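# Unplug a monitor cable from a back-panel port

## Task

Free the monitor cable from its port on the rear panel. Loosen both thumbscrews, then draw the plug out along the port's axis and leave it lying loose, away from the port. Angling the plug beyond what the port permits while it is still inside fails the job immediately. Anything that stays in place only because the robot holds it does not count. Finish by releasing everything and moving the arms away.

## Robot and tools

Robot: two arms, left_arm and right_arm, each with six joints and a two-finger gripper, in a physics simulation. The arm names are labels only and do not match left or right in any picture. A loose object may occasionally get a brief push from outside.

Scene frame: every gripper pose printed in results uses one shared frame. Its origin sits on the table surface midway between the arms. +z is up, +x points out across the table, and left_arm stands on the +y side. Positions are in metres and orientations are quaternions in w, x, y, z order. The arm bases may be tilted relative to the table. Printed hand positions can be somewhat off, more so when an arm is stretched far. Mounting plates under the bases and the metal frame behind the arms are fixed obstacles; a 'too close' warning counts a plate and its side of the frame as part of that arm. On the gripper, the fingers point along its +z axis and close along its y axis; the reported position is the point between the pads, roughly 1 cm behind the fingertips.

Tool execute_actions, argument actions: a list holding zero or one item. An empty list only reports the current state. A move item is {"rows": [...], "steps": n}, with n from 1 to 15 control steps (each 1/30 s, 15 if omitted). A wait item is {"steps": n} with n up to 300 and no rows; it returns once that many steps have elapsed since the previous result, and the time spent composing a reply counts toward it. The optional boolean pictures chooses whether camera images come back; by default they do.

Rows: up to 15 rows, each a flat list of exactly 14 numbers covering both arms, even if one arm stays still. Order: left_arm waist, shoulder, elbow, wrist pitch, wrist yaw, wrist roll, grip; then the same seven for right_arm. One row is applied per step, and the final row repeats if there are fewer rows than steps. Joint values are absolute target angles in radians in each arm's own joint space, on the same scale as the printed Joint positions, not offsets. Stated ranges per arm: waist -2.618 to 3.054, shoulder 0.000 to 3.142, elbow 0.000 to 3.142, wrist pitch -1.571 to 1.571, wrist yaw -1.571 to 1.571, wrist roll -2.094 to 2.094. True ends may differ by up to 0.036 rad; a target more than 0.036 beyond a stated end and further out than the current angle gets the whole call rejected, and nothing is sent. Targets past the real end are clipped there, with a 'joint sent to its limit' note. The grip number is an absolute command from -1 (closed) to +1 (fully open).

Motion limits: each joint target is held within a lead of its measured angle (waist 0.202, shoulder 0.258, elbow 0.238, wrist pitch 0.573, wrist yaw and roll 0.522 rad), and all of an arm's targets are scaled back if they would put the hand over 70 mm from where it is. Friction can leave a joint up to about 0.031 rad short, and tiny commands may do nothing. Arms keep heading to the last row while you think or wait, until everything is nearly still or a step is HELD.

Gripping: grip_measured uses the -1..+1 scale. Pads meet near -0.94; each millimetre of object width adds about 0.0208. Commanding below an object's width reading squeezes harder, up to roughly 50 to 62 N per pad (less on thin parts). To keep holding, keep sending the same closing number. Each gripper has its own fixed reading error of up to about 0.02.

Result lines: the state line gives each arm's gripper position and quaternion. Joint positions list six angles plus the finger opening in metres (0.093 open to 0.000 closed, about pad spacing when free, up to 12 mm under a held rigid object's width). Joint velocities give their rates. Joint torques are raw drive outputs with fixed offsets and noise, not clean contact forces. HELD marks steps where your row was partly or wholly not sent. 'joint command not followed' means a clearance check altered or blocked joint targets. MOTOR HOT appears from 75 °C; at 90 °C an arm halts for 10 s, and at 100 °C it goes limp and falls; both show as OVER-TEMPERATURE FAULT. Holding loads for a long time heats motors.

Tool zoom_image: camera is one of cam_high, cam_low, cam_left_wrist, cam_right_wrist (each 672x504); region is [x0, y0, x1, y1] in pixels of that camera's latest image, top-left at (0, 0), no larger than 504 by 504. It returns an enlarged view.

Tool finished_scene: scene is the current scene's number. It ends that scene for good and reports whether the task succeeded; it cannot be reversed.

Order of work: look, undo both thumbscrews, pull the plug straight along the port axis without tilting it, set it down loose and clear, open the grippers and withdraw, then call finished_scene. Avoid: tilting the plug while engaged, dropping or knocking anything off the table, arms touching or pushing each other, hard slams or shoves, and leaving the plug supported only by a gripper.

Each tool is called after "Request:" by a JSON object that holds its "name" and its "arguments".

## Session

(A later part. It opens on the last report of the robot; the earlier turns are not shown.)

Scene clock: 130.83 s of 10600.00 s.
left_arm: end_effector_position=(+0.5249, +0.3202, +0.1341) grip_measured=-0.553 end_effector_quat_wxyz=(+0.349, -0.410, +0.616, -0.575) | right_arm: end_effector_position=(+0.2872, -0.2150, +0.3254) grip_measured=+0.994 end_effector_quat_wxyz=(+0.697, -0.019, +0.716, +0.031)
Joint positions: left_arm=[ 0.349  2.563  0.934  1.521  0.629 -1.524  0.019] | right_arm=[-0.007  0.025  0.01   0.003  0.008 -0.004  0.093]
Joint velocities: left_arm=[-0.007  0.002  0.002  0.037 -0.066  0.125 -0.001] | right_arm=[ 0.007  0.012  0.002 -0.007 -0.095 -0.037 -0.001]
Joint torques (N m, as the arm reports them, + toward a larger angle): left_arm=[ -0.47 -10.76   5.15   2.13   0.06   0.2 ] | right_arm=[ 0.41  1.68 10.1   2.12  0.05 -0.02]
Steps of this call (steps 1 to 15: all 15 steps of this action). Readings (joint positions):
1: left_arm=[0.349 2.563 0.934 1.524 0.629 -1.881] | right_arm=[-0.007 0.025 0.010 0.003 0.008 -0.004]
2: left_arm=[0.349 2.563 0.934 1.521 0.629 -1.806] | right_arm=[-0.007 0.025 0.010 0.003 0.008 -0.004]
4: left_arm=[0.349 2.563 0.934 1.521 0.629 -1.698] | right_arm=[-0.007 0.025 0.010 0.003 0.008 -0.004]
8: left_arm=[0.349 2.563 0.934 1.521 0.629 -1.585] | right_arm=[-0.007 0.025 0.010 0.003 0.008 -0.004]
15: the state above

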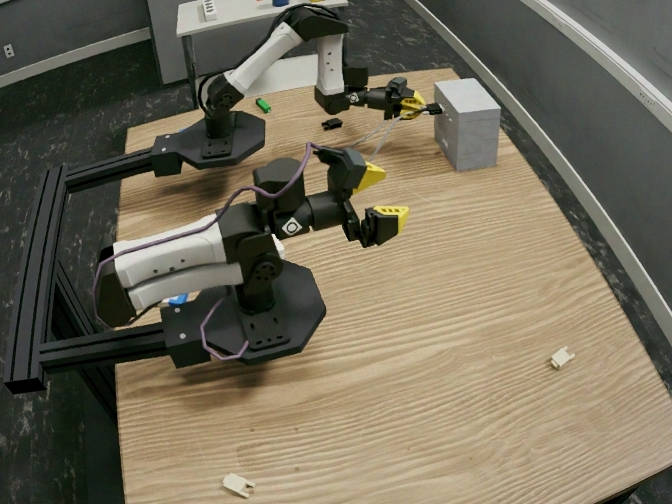

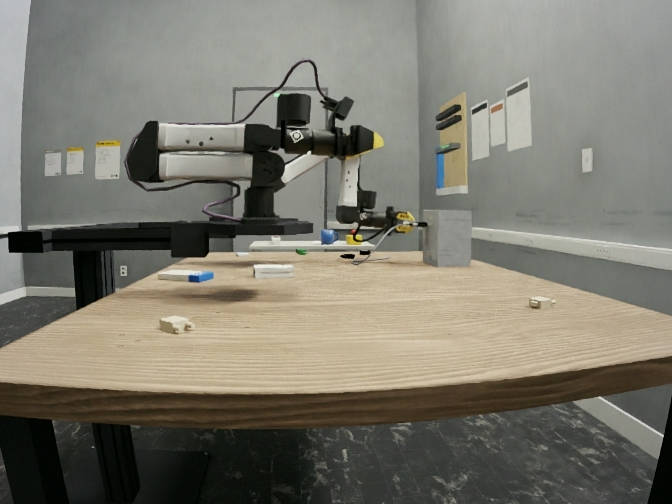

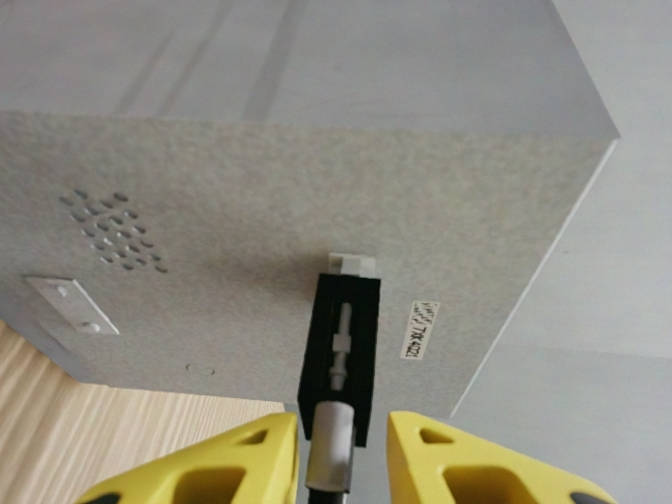

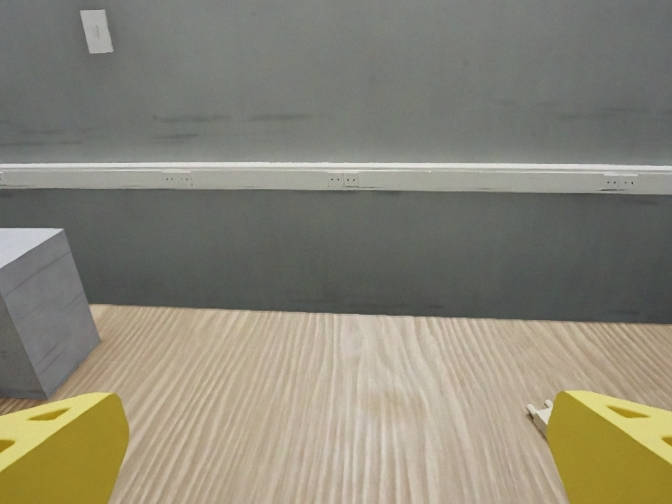

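Request:
{"name": "execute_actions", "arguments": {"actions": [{"rows":[[0.345,2.56,0.955,1.52,0.63,-0.4,-0.67,0,0.02,0.01,0,0,0,1]],"steps":7}], "pictures": false}}

Request:
{"name": "execute_actions", "arguments": {"actions": [{"rows":[[0.345,2.56,0.955,1.52,0.63,-2.05,-0.86,0,0.02,0.01,0,0,0,1]]}], "pictures": false}}

Request:
{"name": "execute_actions", "arguments": {"actions": [{"rows":[[0.345,2.56,0.955,1.52,0.63,-0.4,-0.67,0,0.02,0.01,0,0,0,1]],"steps":12}], "pictures": false}}

Request:
{"name": "execute_actions", "arguments": {"actions": [{"rows":[[0.345,2.56,0.955,1.52,0.63,-2.05,-0.86,0,0.02,0.01,0,0,0,1]]}], "pictures": false}}

Request:
{"name": "execute_actions", "arguments": {"actions": [{"rows":[[0.345,2.56,0.955,1.52,0.63,-0.4,-0.67,0,0.02,0.01,0,0,0,1]],"steps":12}], "pictures": false}}

Request:
{"name": "execute_actions", "arguments": {"actions": [{"rows":[[0.345,2.56,0.955,1.52,0.63,-2.05,-0.86,0,0.02,0.01,0,0,0,1]]}], "pictures": false}}

Request:
{"name": "execute_actions", "arguments": {"actions": [{"rows":[[0.345,2.56,0.955,1.52,0.63,-0.4,-0.67,0,0.02,0.01,0,0,0,1]],"steps":12}], "pictures": false}}

Request:
{"name": "execute_actions", "arguments": {"actions": [{"rows":[[0.345,2.56,0.955,1.52,0.63,-2.05,-0.86,0,0.02,0.01,0,0,0,1]]}], "pictures": false}}

Request:
{"name": "execute_actions", "arguments": {"actions": [{"rows":[[0.345,2.56,0.955,1.52,0.63,-0.4,-0.67,0,0.02,0.01,0,0,0,1]],"steps":12}], "pictures": false}}

Request:
{"name": "execute_actions", "arguments": {"actions": [{"rows":[[0.345,2.56,0.955,1.52,0.63,-2.05,-0.86,0,0.02,0.01,0,0,0,1]]}], "pictures": false}}

Request:
{"name": "execute_actions", "arguments": {"actions": [{"rows":[[0.345,2.56,0.955,1.52,0.63,-0.4,-0.67,0,0.02,0.01,0,0,0,1]],"steps":12}], "pictures": false}}

Request:
{"name": "execute_actions", "arguments": {"actions": [{"rows":[[0.345,2.56,0.955,1.52,0.63,-2.05,-0.86,0,0.02,0.01,0,0,0,1]]}], "pictures": false}}

Request:
{"name": "execute_actions", "arguments": {"actions": [{"rows":[[0.345,2.56,0.955,1.52,0.63,-1.5,-0.55,0,0.02,0.01,0,0,0,1]]}]}}

Scene clock: 140.50 s of 10600.00 s.
left_arm: end_effector_position=(+0.5249, +0.3202, +0.1339) grip_measured=-0.668 end_effector_quat_wxyz=(+0.524, -0.175, +0.719, -0.421) | right_arm: end_effector_position=(+0.2872, -0.2150, +0.3254) grip_measured=+0.994 end_effector_quat_wxyz=(+0.697, -0.019, +0.716, +0.031)
Joint positions: left_arm=[ 0.349  2.563  0.934  1.52   0.629 -0.827  0.013] | right_arm=[-0.007  0.025  0.01   0.003  0.008 -0.004  0.093]
Joint velocities: left_arm=[ 0.002 -0.017  0.002 -0.037  0.095  2.85  -0.001] | right_arm=[-0.002  0.002 -0.017  0.022 -0.007 -0.022 -0.001]
Joint torques (N m, as the arm reports them, + toward a larger angle): left_arm=[ -0.41 -10.78   5.14   2.12   0.02   0.11] | right_arm=[ 0.31  1.37 10.23  2.16  0.01 -0.02]
Steps of this call (steps 1 to 30: the robot went on to your last target; steps 31 to 90: nothing new was sent; then 6.43 s passed at rest; steps 91 to 97: all 7 steps of this action). Readings (joint positions):
91: left_arm=[0.349 2.563 0.934 1.520 0.629 -1.425] | right_arm=[-0.007 0.025 0.010 0.003 0.008 -0.004]
92: left_arm=[0.349 2.563 0.934 1.520 0.629 -1.324] | right_arm=[-0.007 0.025 0.010 0.003 0.008 -0.004]
94: left_arm=[0.349 2.563 0.934 1.520 0.629 -1.125] | right_arm=[-0.007 0.025 0.010 0.003 0.008 -0.004]
97: the state above

Scene clock: 141.00 s of 10600.00 s.
left_arm: end_effector_position=(+0.5250, +0.3199, +0.1355) grip_measured=-0.852 end_effector_quat_wxyz=(-0.226, +0.524, -0.520, +0.636) | right_arm: end_effector_position=(+0.2872, -0.2150, +0.3254) grip_measured=+0.994 end_effector_quat_wxyz=(+0.697, -0.019, +0.716, +0.031)
Joint positions: left_arm=[ 0.349  2.563  0.934  1.528  0.631 -1.934  0.004] | right_arm=[-0.007  0.025  0.01   0.003  0.008 -0.004  0.093]
Joint velocities: left_arm=[-0.012 -0.032  0.002  0.022 -0.051 -0.593 -0.   ] | right_arm=[-0.002  0.022 -0.007 -0.037 -0.007 -0.007  0.001]
Joint torques (N m, as the arm reports them, + toward a larger angle): left_arm=[ -0.44 -10.79   5.09   2.08   0.04  -0.15] | right_arm=[ 0.35  1.63  9.91  2.11  0.04 -0.05]
Steps of this call (steps 1 to 15: all 15 steps of this action). Readings (joint positions):
1: left_arm=[0.349 2.563 0.934 1.522 0.629 -0.892] | right_arm=[-0.007 0.025 0.010 0.003 0.008 -0.004]
2: left_arm=[0.349 2.563 0.934 1.522 0.627 -0.993] | right_arm=[-0.007 0.025 0.010 0.003 0.008 -0.004]
4: left_arm=[0.349 2.563 0.934 1.522 0.627 -1.191] | right_arm=[-0.007 0.025 0.010 0.003 0.008 -0.004]
8: left_arm=[0.349 2.563 0.934 1.526 0.629 -1.584] | right_arm=[-0.007 0.025 0.010 0.003 0.008 -0.004]
15: the state above

Scene clock: 141.40 s of 10600.00 s.
left_arm: end_effector_position=(+0.5249, +0.3203, +0.1336) grip_measured=-0.672 end_effector_quat_wxyz=(+0.536, -0.154, +0.724, -0.406) | right_arm: end_effector_position=(+0.2872, -0.2150, +0.3254) grip_measured=+0.994 end_effector_quat_wxyz=(+0.697, -0.019, +0.716, +0.031)
Joint positions: left_arm=[ 0.349  2.563  0.934  1.519  0.628 -0.768  0.013] | right_arm=[-0.007  0.025  0.01   0.003  0.008 -0.004  0.093]
Joint velocities: left_arm=[-0.012 -0.012 -0.007  0.022  0.007  2.44  -0.001] | right_arm=[ 0.002  0.002 -0.002 -0.066  0.051 -0.007 -0.001]
Joint torques (N m, as the arm reports them, + toward a larger angle): left_arm=[ -0.31 -10.81   4.93   2.17   0.03   0.14] | right_arm=[ 0.29  1.68 10.08  2.1   0.08 -0.01]
Steps of this call (steps 1 to 12: all 12 steps of this action). Readings (joint positions):
1: left_arm=[0.349 2.563 0.934 1.523 0.629 -1.854] | right_arm=[-0.007 0.025 0.010 0.003 0.008 -0.004]
2: left_arm=[0.349 2.563 0.934 1.519 0.628 -1.754] | right_arm=[-0.007 0.025 0.010 0.003 0.008 -0.004]
4: left_arm=[0.349 2.563 0.934 1.519 0.628 -1.555] | right_arm=[-0.007 0.025 0.010 0.003 0.008 -0.004]
8: left_arm=[0.349 2.563 0.934 1.519 0.628 -1.156] | right_arm=[-0.007 0.025 0.010 0.003 0.008 -0.004]
12: the state above

Scene clock: 141.90 s of 10600.00 s.
left_arm: end_effector_position=(+0.5251, +0.3202, +0.1354) grip_measured=-0.852 end_effector_quat_wxyz=(-0.230, +0.521, -0.522, +0.634) | right_arm: end_effector_position=(+0.2872, -0.2150, +0.3254) grip_measured=+0.994 end_effector_quat_wxyz=(+0.697, -0.019, +0.716, +0.031)
Joint positions: left_arm=[ 0.349  2.563  0.934  1.527  0.629 -1.923  0.004] | right_arm=[-0.007  0.025  0.01   0.003  0.008 -0.004  0.093]
Joint velocities: left_arm=[-0.012 -0.002  0.007 -0.022 -0.007 -0.74   0.001] | right_arm=[-0.002  0.012 -0.007  0.007 -0.037  0.007  0.   ]
Joint torques (N m, as the arm reports them, + toward a larger angle): left_arm=[ -0.45 -10.99   4.99   2.08  -0.03  -0.18] | right_arm=[ 0.54  1.69  9.95  2.07  0.01 -0.06]
Steps of this call (steps 1 to 15: all 15 steps of this action). Readings (joint positions):
1: left_arm=[0.349 2.563 0.934 1.521 0.629 -0.836] | right_arm=[-0.007 0.025 0.010 0.003 0.008 -0.004]
2: left_arm=[0.349 2.563 0.934 1.521 0.626 -0.937] | right_arm=[-0.007 0.025 0.010 0.003 0.008 -0.004]
4: left_arm=[0.349 2.563 0.934 1.521 0.626 -1.135] | right_arm=[-0.007 0.025 0.010 0.003 0.008 -0.004]
8: left_arm=[0.349 2.563 0.934 1.526 0.627 -1.529] | right_arm=[-0.007 0.025 0.010 0.003 0.008 -0.004]
15: the state above

Scene clock: 142.30 s of 10600.00 s.
left_arm: end_effector_position=(+0.5250, +0.3204, +0.1335) grip_measured=-0.672 end_effector_quat_wxyz=(+0.538, -0.151, +0.725, -0.403) | right_arm: end_effector_position=(+0.2872, -0.2150, +0.3254) grip_measured=+0.994 end_effector_quat_wxyz=(+0.697, -0.019, +0.716, +0.031)
Joint positions: left_arm=[ 0.349  2.563  0.934  1.519  0.627 -0.759  0.013] | right_arm=[-0.007  0.025  0.01   0.003  0.008 -0.004  0.093]
Joint velocities: left_arm=[ 0.007  0.032 -0.017  0.022 -0.007  2.396  0.   ] | right_arm=[-0.007 -0.007  0.017 -0.11  -0.066 -0.022 -0.001]
Joint torques (N m, as the arm reports them, + toward a larger angle): left_arm=[ -0.32 -10.72   5.12   2.16   0.09   0.12] | right_arm=[ 0.39  1.55  9.96  2.03 -0.03 -0.04]
Steps of this call (steps 1 to 12: all 12 steps of this action). Readings (joint positions):
1: left_arm=[0.349 2.563 0.934 1.523 0.628 -1.843] | right_arm=[-0.007 0.025 0.010 0.003 0.008 -0.004]
2: left_arm=[0.349 2.563 0.934 1.519 0.627 -1.743] | right_arm=[-0.007 0.025 0.010 0.003 0.008 -0.004]
4: left_arm=[0.349 2.563 0.934 1.519 0.627 -1.543] | right_arm=[-0.007 0.025 0.010 0.003 0.008 -0.004]
8: left_arm=[0.349 2.563 0.934 1.519 0.627 -1.145] | right_arm=[-0.007 0.025 0.010 0.003 0.008 -0.004]
12: the state above

Scene clock: 142.80 s of 10600.00 s.
left_arm: end_effector_position=(+0.5251, +0.3202, +0.1354) grip_measured=-0.852 end_effector_quat_wxyz=(-0.231, +0.521, -0.523, +0.634) | right_arm: end_effector_position=(+0.2872, -0.2150, +0.3254) grip_measured=+0.994 end_effector_quat_wxyz=(+0.697, -0.019, +0.716, +0.031)
Joint positions: left_arm=[ 0.349  2.563  0.934  1.527  0.629 -1.92   0.004] | right_arm=[-0.007  0.025  0.01   0.003  0.008 -0.004  0.093]
Joint velocities: left_arm=[ 0.002 -0.012  0.002 -0.051 -0.022 -0.74   0.   ] | right_arm=[-0.007  0.002 -0.012 -0.007  0.007  0.022  0.   ]
Joint torques (N m, as the arm reports them, + toward a larger angle): left_arm=[ -0.33 -10.76   5.15   2.08   0.05  -0.18] | right_arm=[ 0.31  1.53 10.06  2.11  0.02  0.  ]
Steps of this call (steps 1 to 15: all 15 steps of this action). Readings (joint positions):
1: left_arm=[0.349 2.563 0.934 1.521 0.627 -0.827] | right_arm=[-0.007 0.025 0.010 0.003 0.008 -0.004]
2: left_arm=[0.349 2.563 0.934 1.521 0.625 -0.928] | right_arm=[-0.007 0.025 0.010 0.003 0.008 -0.004]
4: left_arm=[0.349 2.563 0.934 1.521 0.625 -1.126] | right_arm=[-0.007 0.025 0.010 0.003 0.008 -0.004]
8: left_arm=[0.349 2.563 0.934 1.526 0.627 -1.520] | right_arm=[-0.007 0.025 0.010 0.003 0.008 -0.004]
15: the state above

Scene clock: 143.20 s of 10600.00 s.
left_arm: end_effector_position=(+0.5250, +0.3205, +0.1336) grip_measured=-0.672 end_effector_quat_wxyz=(+0.539, -0.151, +0.725, -0.402) | right_arm: end_effector_position=(+0.2872, -0.2150, +0.3254) grip_measured=+0.994 end_effector_quat_wxyz=(+0.697, -0.019, +0.716, +0.031)
Joint positions: left_arm=[ 0.349  2.563  0.934  1.519  0.627 -0.757  0.013] | right_arm=[-0.007  0.025  0.01   0.003  0.008 -0.004  0.093]
Joint velocities: left_arm=[-0.012 -0.007 -0.002 -0.022  0.037  2.396  0.001] | right_arm=[-0.012 -0.002 -0.007  0.007 -0.007 -0.007  0.001]
Joint torques (N m, as the arm reports them, + toward a larger angle): left_arm=[ -0.21 -10.91   4.92   2.17   0.08   0.12] | right_arm=[ 0.19  1.86  9.89  2.09  0.04 -0.01]
Steps of this call (steps 1 to 12: all 12 steps of this action). Readings (joint positions):
1: left_arm=[0.349 2.563 0.934 1.523 0.628 -1.841] | right_arm=[-0.007 0.025 0.010 0.003 0.008 -0.004]
2: left_arm=[0.349 2.563 0.934 1.519 0.627 -1.740] | right_arm=[-0.007 0.025 0.010 0.003 0.008 -0.004]
4: left_arm=[0.349 2.563 0.934 1.519 0.627 -1.541] | right_arm=[-0.007 0.025 0.010 0.003 0.008 -0.004]
8: left_arm=[0.349 2.563 0.934 1.519 0.627 -1.142] | right_arm=[-0.007 0.025 0.010 0.003 0.008 -0.004]
12: the state above

Scene clock: 143.70 s of 10600.00 s.
left_arm: end_effector_position=(+0.5251, +0.3202, +0.1356) grip_measured=-0.852 end_effector_quat_wxyz=(-0.231, +0.520, -0.523, +0.634) | right_arm: end_effector_position=(+0.2872, -0.2150, +0.3254) grip_measured=+0.994 end_effector_quat_wxyz=(+0.697, -0.019, +0.716, +0.031)
Joint positions: left_arm=[ 0.349  2.563  0.934  1.528  0.629 -1.92   0.004] | right_arm=[-0.007  0.025  0.01   0.003  0.008 -0.004  0.093]
Joint velocities: left_arm=[ 0.012 -0.002  0.002 -0.022 -0.081 -0.711  0.   ] | right_arm=[-0.017  0.002 -0.002  0.022  0.037  0.051 -0.   ]
Joint torques (N m, as the arm reports them, + toward a larger angle): left_arm=[ -0.34 -10.9    5.03   2.04   0.06  -0.21] | right_arm=[ 0.27  1.51  9.99  2.1   0.04 -0.05]
Steps of this call (steps 1 to 15: all 15 steps of this action). Readings (joint positions):
1: left_arm=[0.349 2.563 0.934 1.521 0.628 -0.825] | right_arm=[-0.007 0.025 0.010 0.003 0.008 -0.004]
2: left_arm=[0.349 2.563 0.934 1.521 0.625 -0.926] | right_arm=[-0.007 0.025 0.010 0.003 0.008 -0.004]
4: left_arm=[0.349 2.563 0.934 1.521 0.625 -1.125] | right_arm=[-0.007 0.025 0.010 0.003 0.008 -0.004]
8: left_arm=[0.349 2.563 0.934 1.526 0.627 -1.518] | right_arm=[-0.007 0.025 0.010 0.003 0.008 -0.004]
15: the state above

Scene clock: 144.10 s of 10600.00 s.
left_arm: end_effector_position=(+0.5250, +0.3205, +0.1337) grip_measured=-0.672 end_effector_quat_wxyz=(+0.539, -0.150, +0.725, -0.402) | right_arm: end_effector_position=(+0.2872, -0.2150, +0.3254) grip_measured=+0.994 end_effector_quat_wxyz=(+0.697, -0.019, +0.716, +0.031)
Joint positions: left_arm=[ 0.349  2.563  0.934  1.519  0.627 -0.757  0.013] | right_arm=[-0.007  0.025  0.01   0.003  0.008 -0.004  0.093]
Joint velocities: left_arm=[-0.007  0.002  0.002 -0.037  0.007  2.381 -0.001] | right_arm=[ 0.002 -0.007  0.002 -0.081 -0.081  0.022  0.   ]
Joint torques (N m, as the arm reports them, + toward a larger angle): left_arm=[ -0.5  -10.82   5.11   2.18   0.03   0.15] | right_arm=[ 0.51  1.5  10.37  2.11  0.06 -0.05]
Steps of this call (steps 1 to 12: all 12 steps of this action). Readings (joint positions):
1: left_arm=[0.349 2.563 0.934 1.524 0.628 -1.840] | right_arm=[-0.007 0.025 0.010 0.003 0.008 -0.004]
2: left_arm=[0.349 2.563 0.934 1.519 0.627 -1.740] | right_arm=[-0.007 0.025 0.010 0.003 0.008 -0.004]
4: left_arm=[0.349 2.563 0.934 1.519 0.627 -1.541] | right_arm=[-0.007 0.025 0.010 0.003 0.008 -0.004]
8: left_arm=[0.349 2.563 0.934 1.519 0.627 -1.142] | right_arm=[-0.007 0.025 0.010 0.003 0.008 -0.004]
12: the state above

Scene clock: 144.60 s of 10600.00 s.
left_arm: end_effector_position=(+0.5251, +0.3202, +0.1356) grip_measured=-0.852 end_effector_quat_wxyz=(-0.232, +0.520, -0.523, +0.634) | right_arm: end_effector_position=(+0.2872, -0.2150, +0.3254) grip_measured=+0.994 end_effector_quat_wxyz=(+0.697, -0.019, +0.716, +0.031)
Joint positions: left_arm=[ 0.349  2.563  0.934  1.529  0.629 -1.92   0.004] | right_arm=[-0.007  0.025  0.01   0.003  0.008 -0.004  0.093]
Joint velocities: left_arm=[ 0.017 -0.002 -0.007  0.051  0.066 -0.799 -0.   ] | right_arm=[ 0.017 -0.012  0.012  0.022 -0.081  0.007 -0.001]
Joint torques (N m, as the arm reports them, + toward a larger angle): left_arm=[ -0.4  -10.67   5.18   2.09   0.03  -0.17] | right_arm=[ 0.29  1.59 10.18  2.05 -0.05  0.01]
Steps of this call (steps 1 to 15: all 15 steps of this action). Readings (joint positions):
1: left_arm=[0.349 2.563 0.934 1.521 0.628 -0.825] | right_arm=[-0.007 0.025 0.010 0.003 0.008 -0.004]
2: left_arm=[0.349 2.563 0.934 1.521 0.625 -0.926] | right_arm=[-0.007 0.025 0.010 0.003 0.008 -0.004]
4: left_arm=[0.349 2.563 0.934 1.521 0.625 -1.124] | right_arm=[-0.007 0.025 0.010 0.003 0.008 -0.004]
8: left_arm=[0.349 2.563 0.934 1.527 0.627 -1.518] | right_arm=[-0.007 0.025 0.010 0.003 0.008 -0.004]
15: the state above

Scene clock: 145.00 s of 10600.00 s.
left_arm: end_effector_position=(+0.5250, +0.3205, +0.1339) grip_measured=-0.672 end_effector_quat_wxyz=(+0.539, -0.150, +0.725, -0.402) | right_arm: end_effector_position=(+0.2872, -0.2150, +0.3254) grip_measured=+0.994 end_effector_quat_wxyz=(+0.697, -0.019, +0.716, +0.031)
Joint positions: left_arm=[ 0.349  2.563  0.934  1.52   0.627 -0.757  0.013] | right_arm=[-0.007  0.025  0.01   0.003  0.008 -0.004  0.093]
Joint velocities: left_arm=[-0.007 -0.007 -0.002 -0.066 -0.007  2.352  0.   ] | right_arm=[-0.002 -0.007 -0.017  0.007  0.037 -0.022 -0.001]
Joint torques (N m, as the arm reports them, + toward a larger angle): left_arm=[ -0.4  -10.84   5.17   2.17   0.05   0.07] | right_arm=[ 0.07  1.44 10.2   2.1   0.02  0.01]
Steps of this call (steps 1 to 12: all 12 steps of this action). Readings (joint positions):
1: left_arm=[0.349 2.563 0.934 1.524 0.628 -1.840] | right_arm=[-0.007 0.025 0.010 0.003 0.008 -0.004]
2: left_arm=[0.349 2.563 0.934 1.520 0.627 -1.740] | right_arm=[-0.007 0.025 0.010 0.003 0.008 -0.004]
4: left_arm=[0.349 2.563 0.934 1.520 0.627 -1.541] | right_arm=[-0.007 0.025 0.010 0.003 0.008 -0.004]
8: left_arm=[0.349 2.563 0.934 1.520 0.627 -1.142] | right_arm=[-0.007 0.025 0.010 0.003 0.008 -0.004]
12: the state above

Scene clock: 145.50 s of 10600.00 s.
left_arm: end_effector_position=(+0.5252, +0.3204, +0.1357) grip_measured=-0.852 end_effector_quat_wxyz=(-0.232, +0.520, -0.523, +0.634) | right_arm: end_effector_position=(+0.2872, -0.2150, +0.3254) grip_measured=+0.994 end_effector_quat_wxyz=(+0.697, -0.019, +0.716, +0.031)
Joint positions: left_arm=[ 0.349  2.563  0.934  1.529  0.628 -1.92   0.004] | right_arm=[-0.007  0.025  0.01   0.003  0.008 -0.004  0.093]
Joint velocities: left_arm=[ 0.002  0.002  0.002 -0.007 -0.081 -0.667  0.   ] | right_arm=[-0.002  0.007  0.007 -0.007 -0.007  0.051  0.   ]
Joint torques (N m, as the arm reports them, + toward a larger angle): left_arm=[ -0.37 -10.73   5.16   2.07   0.05  -0.17] | right_arm=[ 0.12  1.79 10.09  2.09  0.    0.  ]
Steps of this call (steps 1 to 15: all 15 steps of this action). Readings (joint positions):
1: left_arm=[0.349 2.563 0.934 1.522 0.627 -0.825] | right_arm=[-0.007 0.025 0.010 0.003 0.008 -0.004]
2: left_arm=[0.349 2.563 0.934 1.522 0.625 -0.926] | right_arm=[-0.007 0.025 0.010 0.003 0.008 -0.004]
4: left_arm=[0.349 2.563 0.934 1.521 0.625 -1.124] | right_arm=[-0.007 0.025 0.010 0.003 0.008 -0.004]
8: left_arm=[0.349 2.563 0.934 1.527 0.627 -1.518] | right_arm=[-0.007 0.025 0.010 0.003 0.008 -0.004]
15: the state above

Scene clock: 146.00 s of 10600.00 s.
left_arm: end_effector_position=(+0.5251, +0.3205, +0.1344) grip_measured=-0.553 end_effector_quat_wxyz=(+0.351, -0.409, +0.616, -0.575) | right_arm: end_effector_position=(+0.2872, -0.2150, +0.3254) grip_measured=+0.994 end_effector_quat_wxyz=(+0.697, -0.019, +0.716, +0.031)
Joint positions: left_arm=[ 0.349  2.563  0.934  1.523  0.627 -1.522  0.019] | right_arm=[-0.007  0.025  0.01   0.003  0.008 -0.004  0.093]
Joint velocities: left_arm=[-0.002  0.002  0.012  0.037  0.095  0.11   0.   ] | right_arm=[-0.012  0.002  0.012  0.007 -0.007 -0.11   0.001]
Joint torques (N m, as the arm reports them, + toward a larger angle): left_arm=[ -0.46 -10.85   5.08   2.11   0.07   0.17] | right_arm=[0.41 1.52 9.77 2.15 0.04 0.01]
Steps of this call (steps 1 to 15: all 15 steps of this action). Readings (joint positions):
1: left_arm=[0.349 2.563 0.934 1.525 0.627 -1.857] | right_arm=[-0.007 0.025 0.010 0.003 0.008 -0.004]
2: left_arm=[0.349 2.563 0.934 1.523 0.627 -1.786] | right_arm=[-0.007 0.025 0.010 0.003 0.008 -0.004]
4: left_arm=[0.349 2.563 0.934 1.523 0.627 -1.685] | right_arm=[-0.007 0.025 0.010 0.003 0.008 -0.004]
8: left_arm=[0.349 2.563 0.934 1.523 0.627 -1.580] | right_arm=[-0.007 0.025 0.010 0.003 0.008 -0.004]
15: the state above

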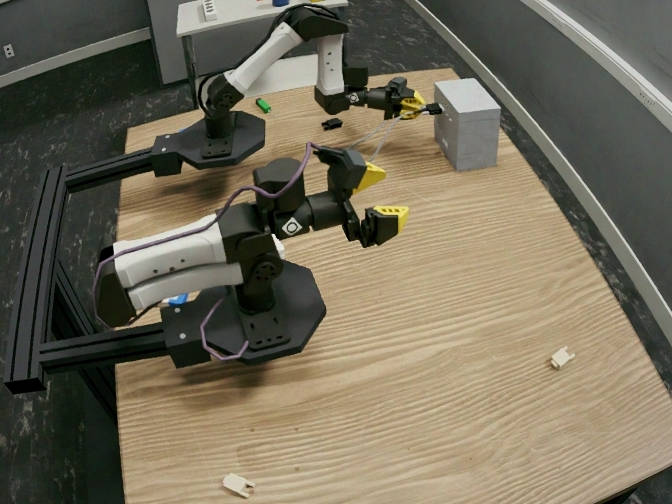

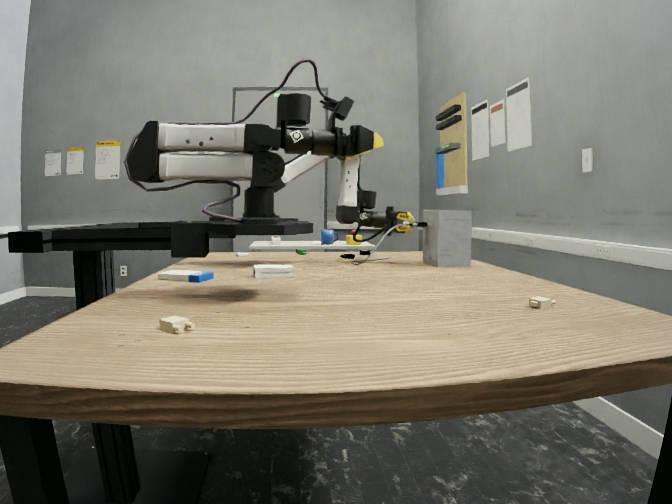

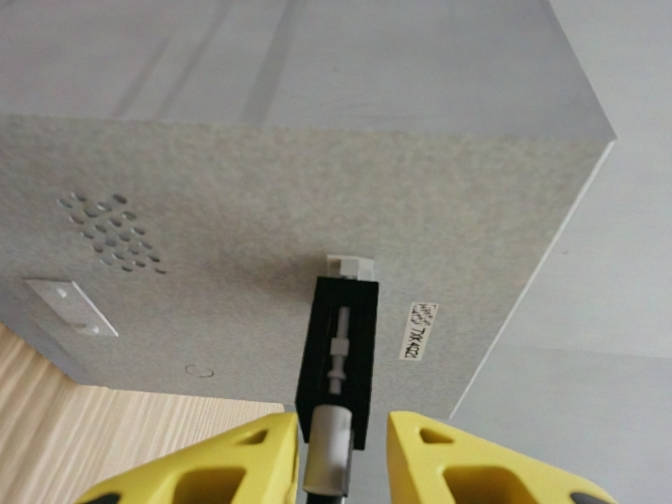

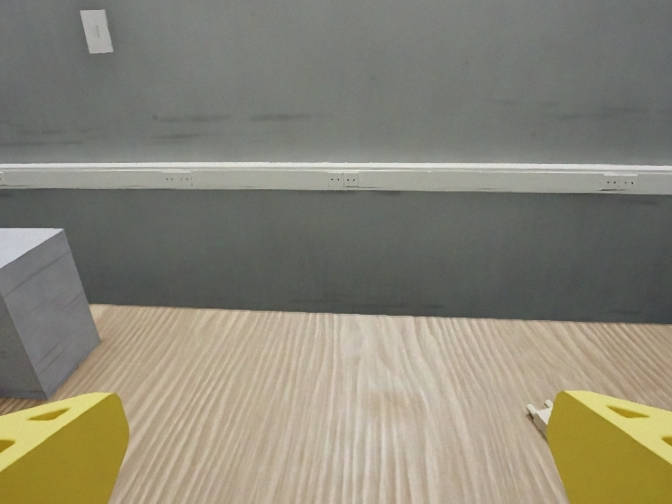

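Request:
{"name": "execute_actions", "arguments": {"actions": [{"rows":[[0.345,2.56,0.955,1.52,0.63,-0.4,-0.67,0,0.02,0.01,0,0,0,1]],"steps":7}], "pictures": false}}

Request:
{"name": "execute_actions", "arguments": {"actions": [{"rows":[[0.345,2.56,0.955,1.52,0.63,-2.05,-0.86,0,0.02,0.01,0,0,0,1]]}], "pictures": false}}

Request:
{"name": "execute_actions", "arguments": {"actions": [{"rows":[[0.345,2.56,0.955,1.52,0.63,-0.4,-0.67,0,0.02,0.01,0,0,0,1]],"steps":12}], "pictures": false}}

Request:
{"name": "execute_actions", "arguments": {"actions": [{"rows":[[0.345,2.56,0.955,1.52,0.63,-2.05,-0.86,0,0.02,0.01,0,0,0,1]]}], "pictures": false}}

Request:
{"name": "execute_actions", "arguments": {"actions": [{"rows":[[0.345,2.56,0.955,1.52,0.63,-0.4,-0.67,0,0.02,0.01,0,0,0,1]],"steps":12}], "pictures": false}}

Request:
{"name": "execute_actions", "arguments": {"actions": [{"rows":[[0.345,2.56,0.955,1.52,0.63,-2.05,-0.86,0,0.02,0.01,0,0,0,1]]}], "pictures": false}}

Request:
{"name": "execute_actions", "arguments": {"actions": [{"rows":[[0.345,2.56,0.955,1.52,0.63,-0.4,-0.67,0,0.02,0.01,0,0,0,1]],"steps":12}], "pictures": false}}

Request:
{"name": "execute_actions", "arguments": {"actions": [{"rows":[[0.345,2.56,0.955,1.52,0.63,-2.05,-0.86,0,0.02,0.01,0,0,0,1]]}], "pictures": false}}

Request:
{"name": "execute_actions", "arguments": {"actions": [{"rows":[[0.345,2.56,0.955,1.52,0.63,-0.4,-0.67,0,0.02,0.01,0,0,0,1]],"steps":12}], "pictures": false}}

Request:
{"name": "execute_actions", "arguments": {"actions": [{"rows":[[0.345,2.56,0.955,1.52,0.63,-2.05,-0.86,0,0.02,0.01,0,0,0,1]]}], "pictures": false}}

Request:
{"name": "execute_actions", "arguments": {"actions": [{"rows":[[0.345,2.56,0.955,1.52,0.63,-0.4,-0.67,0,0.02,0.01,0,0,0,1]],"steps":12}], "pictures": false}}

Request:
{"name": "execute_actions", "arguments": {"actions": [{"rows":[[0.345,2.56,0.955,1.52,0.63,-2.05,-0.86,0,0.02,0.01,0,0,0,1]]}], "pictures": false}}

Request:
{"name": "execute_actions", "arguments": {"actions": [{"rows":[[0.345,2.56,0.955,1.52,0.63,-0.4,-0.67,0,0.02,0.01,0,0,0,1]],"steps":12}], "pictures": false}}

Request:
{"name": "execute_actions", "arguments": {"actions": [{"rows":[[0.345,2.56,0.955,1.52,0.63,-2.05,-0.86,0,0.02,0.01,0,0,0,1]]}], "pictures": false}}

Request:
{"name": "execute_actions", "arguments": {"actions": [{"rows":[[0.345,2.56,0.955,1.52,0.63,-1.5,-0.55,0,0.02,0.01,0,0,0,1]]}]}}

Request:
{"name": "zoom_image", "arguments": {"camera": "cam_left_wrist", "region": [250,230,450,430]}}

Scene clock: 161.63 s of 10600.00 s.
left_arm: end_effector_position=(+0.5251, +0.3205, +0.1342) grip_measured=-0.668 end_effector_quat_wxyz=(+0.525, -0.175, +0.719, -0.421) | right_arm: end_effector_position=(+0.2872, -0.2150, +0.3254) grip_measured=+0.994 end_effector_quat_wxyz=(+0.697, -0.019, +0.716, +0.031)
Joint positions: left_arm=[ 0.349  2.563  0.934  1.522  0.627 -0.827  0.013] | right_arm=[-0.007  0.025  0.01   0.003  0.008 -0.004  0.093]
Joint velocities: left_arm=[ 0.007  0.007 -0.022 -0.11  -0.037  2.835 -0.   ] | right_arm=[-0.012  0.017 -0.007  0.007  0.007 -0.022  0.   ]
Joint torques (N m, as the arm reports them, + toward a larger angle): left_arm=[ -0.33 -10.69   5.21   2.16   0.06   0.07] | right_arm=[ 0.18  1.67 10.31  2.12  0.01 -0.01]
Steps of this call (steps 1 to 30: the robot went on to your last target; steps 31 to 90: nothing new was sent; then 12.40 s passed at rest; steps 91 to 97: all 7 steps of this action). Readings (joint positions):
91: left_arm=[0.349 2.563 0.934 1.522 0.627 -1.425] | right_arm=[-0.007 0.025 0.010 0.003 0.008 -0.004]
92: left_arm=[0.349 2.563 0.934 1.522 0.627 -1.324] | right_arm=[-0.007 0.025 0.010 0.003 0.008 -0.004]
94: left_arm=[0.349 2.563 0.934 1.522 0.627 -1.125] | right_arm=[-0.007 0.025 0.010 0.003 0.008 -0.004]
97: the state above

Scene clock: 162.13 s of 10600.00 s.
left_arm: end_effector_position=(+0.5252, +0.3205, +0.1356) grip_measured=-0.852 end_effector_quat_wxyz=(-0.228, +0.524, -0.519, +0.636) | right_arm: end_effector_position=(+0.2872, -0.2150, +0.3254) grip_measured=+0.994 end_effector_quat_wxyz=(+0.697, -0.019, +0.716, +0.031)
Joint positions: left_arm=[ 0.349  2.563  0.934  1.529  0.627 -1.934  0.004] | right_arm=[-0.007  0.025  0.01   0.003  0.008 -0.004  0.093]
Joint velocities: left_arm=[-0.002 -0.017  0.002  0.066 -0.022 -0.681  0.001] | right_arm=[ 0.027  0.002 -0.012 -0.022  0.022 -0.051 -0.   ]
Joint torques (N m, as the arm reports them, + toward a larger angle): left_arm=[ -0.37 -10.89   4.98   2.09   0.08  -0.17] | right_arm=[ 0.45  1.55 10.    2.06  0.03 -0.03]
Steps of this call (steps 1 to 15: all 15 steps of this action). Readings (joint positions):
1: left_arm=[0.349 2.563 0.934 1.523 0.627 -0.892] | right_arm=[-0.007 0.025 0.010 0.003 0.008 -0.004]
2: left_arm=[0.349 2.563 0.934 1.522 0.625 -0.993] | right_arm=[-0.007 0.025 0.010 0.003 0.008 -0.004]
4: left_arm=[0.349 2.563 0.934 1.522 0.625 -1.191] | right_arm=[-0.007 0.025 0.010 0.003 0.008 -0.004]
8: left_arm=[0.349 2.563 0.934 1.527 0.626 -1.584] | right_arm=[-0.007 0.025 0.010 0.003 0.008 -0.004]
15: the state above

Scene clock: 162.53 s of 10600.00 s.
left_arm: end_effector_position=(+0.5251, +0.3206, +0.1338) grip_measured=-0.672 end_effector_quat_wxyz=(+0.537, -0.155, +0.724, -0.405) | right_arm: end_effector_position=(+0.2872, -0.2150, +0.3254) grip_measured=+0.994 end_effector_quat_wxyz=(+0.697, -0.019, +0.716, +0.031)
Joint positions: left_arm=[ 0.349  2.563  0.934  1.52   0.626 -0.768  0.013] | right_arm=[-0.007  0.025  0.01   0.003  0.008 -0.004  0.093]
Joint velocities: left_arm=[ 0.002  0.002 -0.012  0.051  0.007  2.337 -0.001] | right_arm=[ 0.012 -0.002  0.002  0.007  0.022 -0.007 -0.001]
Joint torques (N m, as the arm reports them, + toward a larger angle): left_arm=[ -0.42 -10.93   5.07   2.14   0.03   0.11] | right_arm=[ 0.14  1.61 10.23  2.1   0.01 -0.01]
Steps of this call (steps 1 to 12: all 12 steps of this action). Readings (joint positions):
1: left_arm=[0.349 2.563 0.934 1.525 0.627 -1.854] | right_arm=[-0.007 0.025 0.010 0.003 0.008 -0.004]
2: left_arm=[0.349 2.563 0.934 1.520 0.626 -1.754] | right_arm=[-0.007 0.025 0.010 0.003 0.008 -0.004]
4: left_arm=[0.349 2.563 0.934 1.520 0.626 -1.555] | right_arm=[-0.007 0.025 0.010 0.003 0.008 -0.004]
8: left_arm=[0.349 2.563 0.934 1.520 0.626 -1.156] | right_arm=[-0.007 0.025 0.010 0.003 0.008 -0.004]
12: the state above

Scene clock: 163.03 s of 10600.00 s.
left_arm: end_effector_position=(+0.5252, +0.3205, +0.1358) grip_measured=-0.852 end_effector_quat_wxyz=(-0.232, +0.521, -0.522, +0.634) | right_arm: end_effector_position=(+0.2872, -0.2150, +0.3254) grip_measured=+0.994 end_effector_quat_wxyz=(+0.697, -0.019, +0.716, +0.031)
Joint positions: left_arm=[ 0.349  2.563  0.934  1.529  0.627 -1.923  0.004] | right_arm=[-0.007  0.025  0.01   0.003  0.008 -0.004  0.093]
Joint velocities: left_arm=[-0.012  0.007 -0.027 -0.022 -0.007 -0.681  0.   ] | right_arm=[ 0.007 -0.007 -0.012 -0.081  0.022  0.037  0.   ]
Joint torques (N m, as the arm reports them, + toward a larger angle): left_arm=[ -0.34 -10.96   5.07   2.03   0.02  -0.15] | right_arm=[ 0.26  1.54 10.02  2.13  0.03  0.01]
Steps of this call (steps 1 to 15: all 15 steps of this action). Readings (joint positions):
1: left_arm=[0.349 2.563 0.934 1.522 0.627 -0.836] | right_arm=[-0.007 0.025 0.010 0.003 0.008 -0.004]
2: left_arm=[0.349 2.563 0.934 1.521 0.624 -0.937] | right_arm=[-0.007 0.025 0.010 0.003 0.008 -0.004]
4: left_arm=[0.349 2.563 0.934 1.521 0.624 -1.135] | right_arm=[-0.007 0.025 0.010 0.003 0.008 -0.004]
8: left_arm=[0.349 2.563 0.934 1.526 0.626 -1.529] | right_arm=[-0.007 0.025 0.010 0.003 0.008 -0.004]
15: the state above

Scene clock: 163.43 s of 10600.00 s.
left_arm: end_effector_position=(+0.5251, +0.3206, +0.1339) grip_measured=-0.672 end_effector_quat_wxyz=(+0.539, -0.151, +0.724, -0.402) | right_arm: end_effector_position=(+0.2872, -0.2150, +0.3254) grip_measured=+0.994 end_effector_quat_wxyz=(+0.697, -0.019, +0.716, +0.031)
Joint positions: left_arm=[ 0.349  2.563  0.934  1.521  0.626 -0.759  0.013] | right_arm=[-0.007  0.025  0.01   0.003  0.008 -0.004  0.093]
Joint velocities: left_arm=[ 0.007  0.007 -0.007 -0.022  0.007  2.337  0.   ] | right_arm=[-0.002  0.017 -0.012  0.066  0.022 -0.022  0.   ]
Joint torques (N m, as the arm reports them, + toward a larger angle): left_arm=[ -0.5  -10.88   5.15   2.21   0.05   0.11] | right_arm=[ 0.24  1.7  10.28  2.09  0.07 -0.02]
Steps of this call (steps 1 to 12: all 12 steps of this action). Readings (joint positions):
1: left_arm=[0.349 2.563 0.934 1.526 0.627 -1.843] | right_arm=[-0.007 0.025 0.010 0.003 0.008 -0.004]
2: left_arm=[0.349 2.563 0.934 1.521 0.626 -1.743] | right_arm=[-0.007 0.025 0.010 0.003 0.008 -0.004]
4: left_arm=[0.349 2.563 0.934 1.521 0.626 -1.544] | right_arm=[-0.007 0.025 0.010 0.003 0.008 -0.004]
8: left_arm=[0.349 2.563 0.934 1.521 0.626 -1.145] | right_arm=[-0.007 0.025 0.010 0.003 0.008 -0.004]
12: the state above

Scene clock: 163.93 s of 10600.00 s.
left_arm: end_effector_position=(+0.5253, +0.3205, +0.1358) grip_measured=-0.852 end_effector_quat_wxyz=(-0.232, +0.521, -0.522, +0.634) | right_arm: end_effector_position=(+0.2872, -0.2150, +0.3254) grip_measured=+0.994 end_effector_quat_wxyz=(+0.697, -0.019, +0.716, +0.031)
Joint positions: left_arm=[ 0.349  2.563  0.934  1.53   0.627 -1.92   0.004] | right_arm=[-0.007  0.025  0.01   0.003  0.008 -0.004  0.093]
Joint velocities: left_arm=[-0.007 -0.007 -0.012 -0.007 -0.066 -0.725 -0.   ] | right_arm=[-0.027  0.007 -0.012  0.022  0.007 -0.007 -0.001]
Joint torques (N m, as the arm reports them, + toward a larger angle): left_arm=[ -0.39 -10.9    5.13   2.07   0.03  -0.16] | right_arm=[ 0.31  1.23 10.39  2.08  0.02 -0.06]
Steps of this call (steps 1 to 15: all 15 steps of this action). Readings (joint positions):
1: left_arm=[0.349 2.563 0.934 1.522 0.627 -0.827] | right_arm=[-0.007 0.025 0.010 0.003 0.008 -0.004]
2: left_arm=[0.349 2.563 0.934 1.522 0.624 -0.928] | right_arm=[-0.007 0.025 0.010 0.003 0.008 -0.004]
4: left_arm=[0.349 2.563 0.934 1.521 0.624 -1.126] | right_arm=[-0.007 0.025 0.010 0.003 0.008 -0.004]
8: left_arm=[0.349 2.563 0.934 1.527 0.626 -1.521] | right_arm=[-0.007 0.025 0.010 0.003 0.008 -0.004]
15: the state above

Scene clock: 164.33 s of 10600.00 s.
left_arm: end_effector_position=(+0.5251, +0.3206, +0.1339) grip_measured=-0.672 end_effector_quat_wxyz=(+0.539, -0.151, +0.724, -0.402) | right_arm: end_effector_position=(+0.2872, -0.2150, +0.3254) grip_measured=+0.994 end_effector_quat_wxyz=(+0.697, -0.019, +0.716, +0.031)
Joint positions: left_arm=[ 0.349  2.563  0.934  1.521  0.626 -0.757  0.013] | right_arm=[-0.007  0.025  0.01   0.003  0.008 -0.004  0.093]
Joint velocities: left_arm=[-0.007 -0.012 -0.002  0.037 -0.022  2.352  0.001] | right_arm=[-0.002  0.002 -0.002 -0.022 -0.007 -0.095 -0.   ]
Joint torques (N m, as the arm reports them, + toward a larger angle): left_arm=[ -0.33 -10.84   5.1    2.14   0.05   0.11] | right_arm=[ 0.38  1.67 10.13  2.1   0.02 -0.06]
Steps of this call (steps 1 to 12: all 12 steps of this action). Readings (joint positions):
1: left_arm=[0.349 2.563 0.934 1.526 0.627 -1.841] | right_arm=[-0.007 0.025 0.010 0.003 0.008 -0.004]
2: left_arm=[0.349 2.563 0.934 1.521 0.626 -1.741] | right_arm=[-0.007 0.025 0.010 0.003 0.008 -0.004]
4: left_arm=[0.349 2.563 0.934 1.521 0.626 -1.542] | right_arm=[-0.007 0.025 0.010 0.003 0.008 -0.004]
8: left_arm=[0.349 2.563 0.934 1.521 0.626 -1.143] | right_arm=[-0.007 0.025 0.010 0.003 0.008 -0.004]
12: the state above

Scene clock: 164.83 s of 10600.00 s.
left_arm: end_effector_position=(+0.5252, +0.3205, +0.1358) grip_measured=-0.852 end_effector_quat_wxyz=(-0.233, +0.520, -0.523, +0.634) | right_arm: end_effector_position=(+0.2872, -0.2150, +0.3254) grip_measured=+0.994 end_effector_quat_wxyz=(+0.697, -0.019, +0.716, +0.031)
Joint positions: left_arm=[ 0.349  2.563  0.934  1.53   0.627 -1.92   0.004] | right_arm=[-0.007  0.025  0.01   0.003  0.008 -0.004  0.093]
Joint velocities: left_arm=[-0.002  0.002 -0.022 -0.022  0.051 -0.681 -0.   ] | right_arm=[-0.012  0.002  0.002  0.037 -0.081 -0.007  0.001]
Joint torques (N m, as the arm reports them, + toward a larger angle): left_arm=[ -0.3  -10.99   5.06   2.1    0.06  -0.17] | right_arm=[ 0.2   1.75 10.08  2.07  0.01  0.  ]
Steps of this call (steps 1 to 15: all 15 steps of this action). Readings (joint positions):
1: left_arm=[0.349 2.563 0.934 1.522 0.626 -0.825] | right_arm=[-0.007 0.025 0.010 0.003 0.008 -0.004]
2: left_arm=[0.349 2.563 0.934 1.522 0.624 -0.926] | right_arm=[-0.007 0.025 0.010 0.003 0.008 -0.004]
4: left_arm=[0.349 2.563 0.934 1.521 0.624 -1.125] | right_arm=[-0.007 0.025 0.010 0.003 0.008 -0.004]
8: left_arm=[0.349 2.563 0.934 1.527 0.626 -1.519] | right_arm=[-0.007 0.025 0.010 0.003 0.008 -0.004]
15: the state above

Scene clock: 165.23 s of 10600.00 s.
left_arm: end_effector_position=(+0.5252, +0.3207, +0.1339) grip_measured=-0.672 end_effector_quat_wxyz=(+0.540, -0.151, +0.725, -0.401) | right_arm: end_effector_position=(+0.2872, -0.2150, +0.3254) grip_measured=+0.994 end_effector_quat_wxyz=(+0.697, -0.019, +0.716, +0.031)
Joint positions: left_arm=[ 0.349  2.563  0.934  1.521  0.625 -0.756  0.013] | right_arm=[-0.007  0.025  0.01   0.003  0.008 -0.004  0.093]
Joint velocities: left_arm=[-0.012 -0.002  0.002 -0.022 -0.022  2.352 -0.   ] | right_arm=[-0.007 -0.012 -0.002 -0.051  0.051 -0.022  0.   ]
Joint torques (N m, as the arm reports them, + toward a larger angle): left_arm=[ -0.43 -10.81   5.22   2.16   0.09   0.09] | right_arm=[ 0.5   1.65 10.06  2.08  0.02  0.02]
Steps of this call (steps 1 to 12: all 12 steps of this action). Readings (joint positions):
1: left_arm=[0.349 2.563 0.934 1.526 0.626 -1.840] | right_arm=[-0.007 0.025 0.010 0.003 0.008 -0.004]
2: left_arm=[0.349 2.563 0.934 1.521 0.625 -1.740] | right_arm=[-0.007 0.025 0.010 0.003 0.008 -0.004]
4: left_arm=[0.349 2.563 0.934 1.521 0.625 -1.541] | right_arm=[-0.007 0.025 0.010 0.003 0.008 -0.004]
8: left_arm=[0.349 2.563 0.934 1.521 0.625 -1.142] | right_arm=[-0.007 0.025 0.010 0.003 0.008 -0.004]
12: the state above

Scene clock: 165.73 s of 10600.00 s.
left_arm: end_effector_position=(+0.5253, +0.3205, +0.1358) grip_measured=-0.852 end_effector_quat_wxyz=(-0.233, +0.520, -0.523, +0.634) | right_arm: end_effector_position=(+0.2872, -0.2150, +0.3254) grip_measured=+0.994 end_effector_quat_wxyz=(+0.697, -0.019, +0.716, +0.031)
Joint positions: left_arm=[ 0.349  2.563  0.934  1.53   0.627 -1.92   0.004] | right_arm=[-0.007  0.025  0.01   0.003  0.008 -0.004  0.093]
Joint velocities: left_arm=[-0.002  0.002 -0.012  0.007  0.007 -0.711 -0.001] | right_arm=[ 0.032 -0.017  0.027 -0.007 -0.037  0.066  0.001]
Joint torques (N m, as the arm reports them, + toward a larger angle): left_arm=[ -0.21 -10.78   5.09   2.05   0.03  -0.2 ] | right_arm=[ 0.46  1.56 10.12  2.12 -0.01 -0.06]
Steps of this call (steps 1 to 15: all 15 steps of this action). Readings (joint positions):
1: left_arm=[0.349 2.563 0.934 1.522 0.626 -0.825] | right_arm=[-0.007 0.025 0.010 0.003 0.008 -0.004]
2: left_arm=[0.349 2.563 0.934 1.521 0.624 -0.925] | right_arm=[-0.007 0.025 0.010 0.003 0.008 -0.004]
4: left_arm=[0.349 2.563 0.934 1.521 0.624 -1.124] | right_arm=[-0.007 0.025 0.010 0.003 0.008 -0.004]
8: left_arm=[0.349 2.563 0.934 1.527 0.625 -1.518] | right_arm=[-0.007 0.025 0.010 0.003 0.008 -0.004]
15: the state above

Scene clock: 166.13 s of 10600.00 s.
left_arm: end_effector_position=(+0.5251, +0.3204, +0.1348) grip_measured=-0.672 end_effector_quat_wxyz=(+0.541, -0.149, +0.724, -0.402) | right_arm: end_effector_position=(+0.2872, -0.2150, +0.3254) grip_measured=+0.994 end_effector_quat_wxyz=(+0.697, -0.019, +0.716, +0.031)
Joint positions: left_arm=[ 0.349  2.563  0.934  1.525  0.627 -0.756  0.013] | right_arm=[-0.007  0.025  0.01   0.003  0.008 -0.004  0.093]
Joint velocities: left_arm=[ 0.012 -0.002  0.012  0.022 -0.022  2.293 -0.   ] | right_arm=[-0.012 -0.007 -0.002 -0.051 -0.037  0.022 -0.001]
Joint torques (N m, as the arm reports them, + toward a larger angle): left_arm=[ -0.41 -10.95   5.13   2.12   0.03   0.1 ] | right_arm=[ 0.13  1.55 10.4   2.11 -0.06 -0.04]
Steps of this call (steps 1 to 12: all 12 steps of this action). Readings (joint positions):
1: left_arm=[0.349 2.563 0.934 1.527 0.627 -1.841] | right_arm=[-0.007 0.025 0.010 0.003 0.008 -0.004]
2: left_arm=[0.349 2.563 0.934 1.526 0.627 -1.740] | right_arm=[-0.007 0.025 0.010 0.003 0.008 -0.004]
4: left_arm=[0.349 2.563 0.934 1.525 0.627 -1.541] | right_arm=[-0.007 0.025 0.010 0.003 0.008 -0.004]
8: left_arm=[0.349 2.563 0.934 1.525 0.627 -1.142] | right_arm=[-0.007 0.025 0.010 0.003 0.008 -0.004]
12: the state above

Scene clock: 166.63 s of 10600.00 s.
left_arm: end_effector_position=(+0.5253, +0.3206, +0.1357) grip_measured=-0.852 end_effector_quat_wxyz=(-0.233, +0.521, -0.522, +0.634) | right_arm: end_effector_position=(+0.2872, -0.2150, +0.3254) grip_measured=+0.994 end_effector_quat_wxyz=(+0.697, -0.019, +0.716, +0.031)
Joint positions: left_arm=[ 0.349  2.563  0.934  1.529  0.626 -1.92   0.004] | right_arm=[-0.007  0.025  0.01   0.003  0.008 -0.004  0.093]
Joint velocities: left_arm=[-0.007 -0.002 -0.002  0.037  0.007 -0.696  0.   ] | right_arm=[-0.002 -0.007  0.002  0.037 -0.081  0.007  0.   ]
Joint torques (N m, as the arm reports them, + toward a larger angle): left_arm=[ -0.23 -10.8    5.12   2.12   0.07  -0.18] | right_arm=[ 0.42  1.45 10.17  2.08 -0.03 -0.03]
Steps of this call (steps 1 to 15: all 15 steps of this action). Readings (joint positions):
1: left_arm=[0.349 2.563 0.934 1.526 0.627 -0.825] | right_arm=[-0.007 0.025 0.010 0.003 0.008 -0.004]
2: left_arm=[0.349 2.563 0.934 1.525 0.624 -0.925] | right_arm=[-0.007 0.025 0.010 0.003 0.008 -0.004]
4: left_arm=[0.349 2.563 0.934 1.524 0.624 -1.124] | right_arm=[-0.007 0.025 0.010 0.003 0.008 -0.004]
8: left_arm=[0.349 2.563 0.934 1.527 0.625 -1.518] | right_arm=[-0.007 0.025 0.010 0.003 0.008 -0.004]
15: the state above

Scene clock: 167.03 s of 10600.00 s.
left_arm: end_effector_position=(+0.5252, +0.3208, +0.1339) grip_measured=-0.672 end_effector_quat_wxyz=(+0.540, -0.151, +0.724, -0.401) | right_arm: end_effector_position=(+0.2872, -0.2150, +0.3254) grip_measured=+0.994 end_effector_quat_wxyz=(+0.697, -0.019, +0.716, +0.031)
Joint positions: left_arm=[ 0.349  2.563  0.934  1.521  0.625 -0.756  0.013] | right_arm=[-0.007  0.025  0.01   0.003  0.008 -0.004  0.093]
Joint velocities: left_arm=[ 0.002 -0.012  0.007  0.022 -0.066  2.322 -0.   ] | right_arm=[-0.007 -0.007 -0.007 -0.007 -0.037 -0.022 -0.   ]
Joint torques (N m, as the arm reports them, + toward a larger angle): left_arm=[ -0.31 -10.94   5.02   2.15   0.07   0.11] | right_arm=[ 0.31  1.64  9.95  2.12  0.04 -0.03]
Steps of this call (steps 1 to 12: all 12 steps of this action). Readings (joint positions):
1: left_arm=[0.349 2.563 0.934 1.526 0.625 -1.840] | right_arm=[-0.007 0.025 0.010 0.003 0.008 -0.004]
2: left_arm=[0.349 2.563 0.934 1.521 0.625 -1.740] | right_arm=[-0.007 0.025 0.010 0.003 0.008 -0.004]
4: left_arm=[0.349 2.563 0.934 1.521 0.625 -1.541] | right_arm=[-0.007 0.025 0.010 0.003 0.008 -0.004]
8: left_arm=[0.349 2.563 0.934 1.521 0.625 -1.142] | right_arm=[-0.007 0.025 0.010 0.003 0.008 -0.004]
12: the state above

Scene clock: 167.53 s of 10600.00 s.
left_arm: end_effector_position=(+0.5251, +0.3202, +0.1359) grip_measured=-0.852 end_effector_quat_wxyz=(-0.231, +0.521, -0.522, +0.635) | right_arm: end_effector_position=(+0.2872, -0.2150, +0.3254) grip_measured=+0.994 end_effector_quat_wxyz=(+0.697, -0.019, +0.716, +0.031)
Joint positions: left_arm=[ 0.349  2.563  0.934  1.53   0.629 -1.922  0.004] | right_arm=[-0.007  0.025  0.01   0.003  0.008 -0.004  0.093]
Joint velocities: left_arm=[ 0.002 -0.002  0.007 -0.007  0.066 -0.681 -0.001] | right_arm=[ 0.012 -0.007  0.017  0.007 -0.007  0.051  0.   ]
Joint torques (N m, as the arm reports them, + toward a larger angle): left_arm=[ -0.33 -10.85   5.18   2.07   0.    -0.15] | right_arm=[ 0.36  1.62 10.05  2.1  -0.04 -0.01]
Steps of this call (steps 1 to 15: all 15 steps of this action). Readings (joint positions):
1: left_arm=[0.349 2.563 0.934 1.522 0.626 -0.825] | right_arm=[-0.007 0.025 0.010 0.003 0.008 -0.004]
2: left_arm=[0.349 2.563 0.934 1.522 0.625 -0.925] | right_arm=[-0.007 0.025 0.010 0.003 0.008 -0.004]
4: left_arm=[0.349 2.563 0.934 1.522 0.624 -1.124] | right_arm=[-0.007 0.025 0.010 0.003 0.008 -0.004]
8: left_arm=[0.349 2.563 0.934 1.531 0.628 -1.519] | right_arm=[-0.007 0.025 0.010 0.003 0.008 -0.004]
15: the state above

Scene clock: 168.03 s of 10600.00 s.
left_arm: end_effector_position=(+0.5250, +0.3201, +0.1354) grip_measured=-0.553 end_effector_quat_wxyz=(+0.352, -0.407, +0.616, -0.576) | right_arm: end_effector_position=(+0.2872, -0.2150, +0.3254) grip_measured=+0.994 end_effector_quat_wxyz=(+0.697, -0.019, +0.716, +0.031)
Joint positions: left_arm=[ 0.349  2.563  0.934  1.527  0.63  -1.522  0.019] | right_arm=[-0.007  0.025  0.01   0.003  0.008 -0.004  0.093]
Joint velocities: left_arm=[-0.002  0.017  0.002  0.022  0.007  0.066 -0.   ] | right_arm=[-0.022 -0.007 -0.002  0.037  0.022 -0.037 -0.001]
Joint torques (N m, as the arm reports them, + toward a larger angle): left_arm=[ -0.52 -10.73   5.11   2.09   0.03   0.16] | right_arm=[ 0.1   1.31 10.06  2.12 -0.02  0.  ]
Steps of this call (steps 1 to 15: all 15 steps of this action). Readings (joint positions):
1: left_arm=[0.349 2.563 0.934 1.529 0.630 -1.859] | right_arm=[-0.007 0.025 0.010 0.003 0.008 -0.004]
2: left_arm=[0.349 2.563 0.934 1.528 0.630 -1.788] | right_arm=[-0.007 0.025 0.010 0.003 0.008 -0.004]
4: left_arm=[0.349 2.563 0.934 1.527 0.630 -1.686] | right_arm=[-0.007 0.025 0.010 0.003 0.008 -0.004]
8: left_arm=[0.349 2.563 0.934 1.527 0.630 -1.580] | right_arm=[-0.007 0.025 0.010 0.003 0.008 -0.004]
15: the state above

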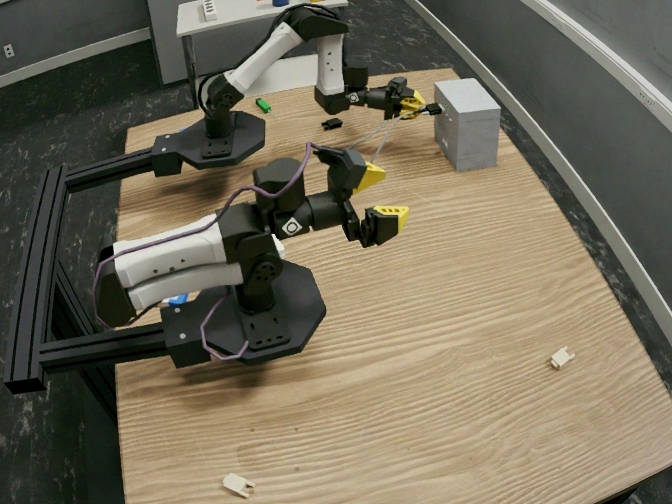

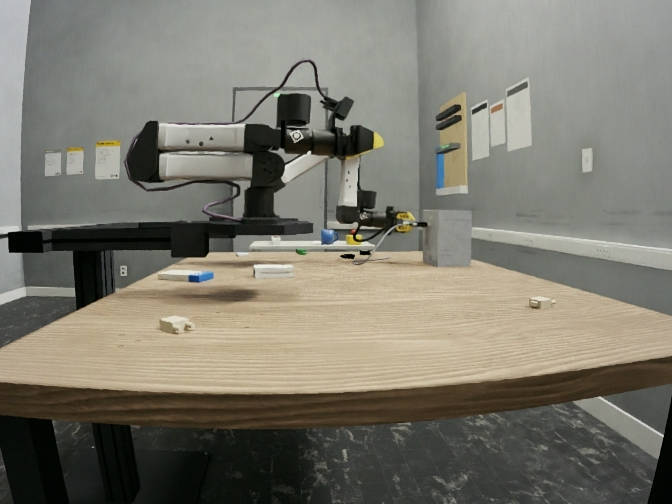

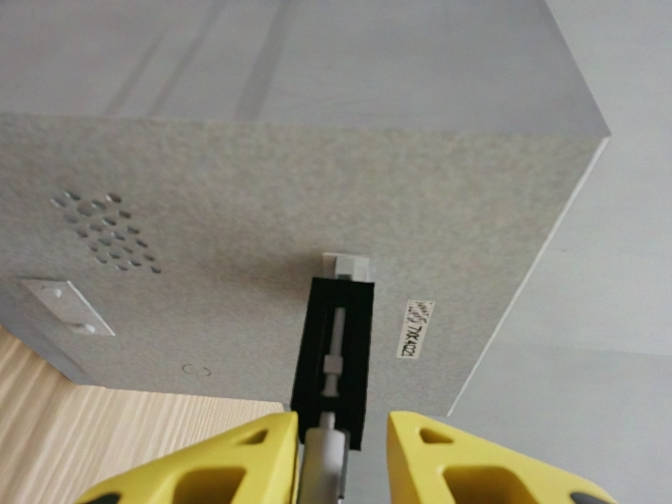

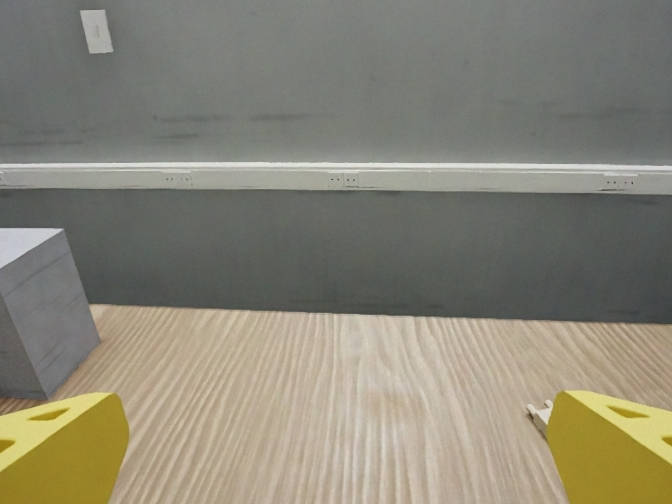

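Region (250, 230, 450, 430) of cam_left_wrist's 672x504 image, scaled by 2.520, with more detail than that image has.

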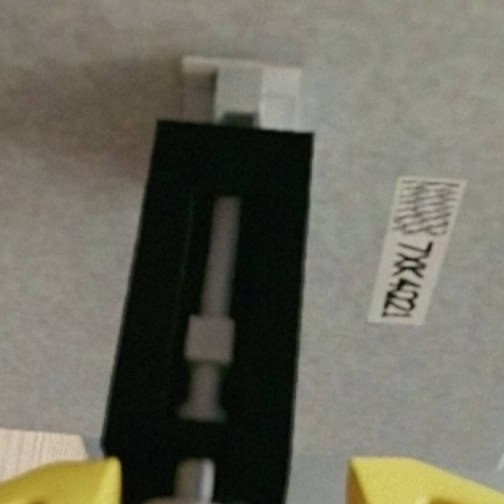

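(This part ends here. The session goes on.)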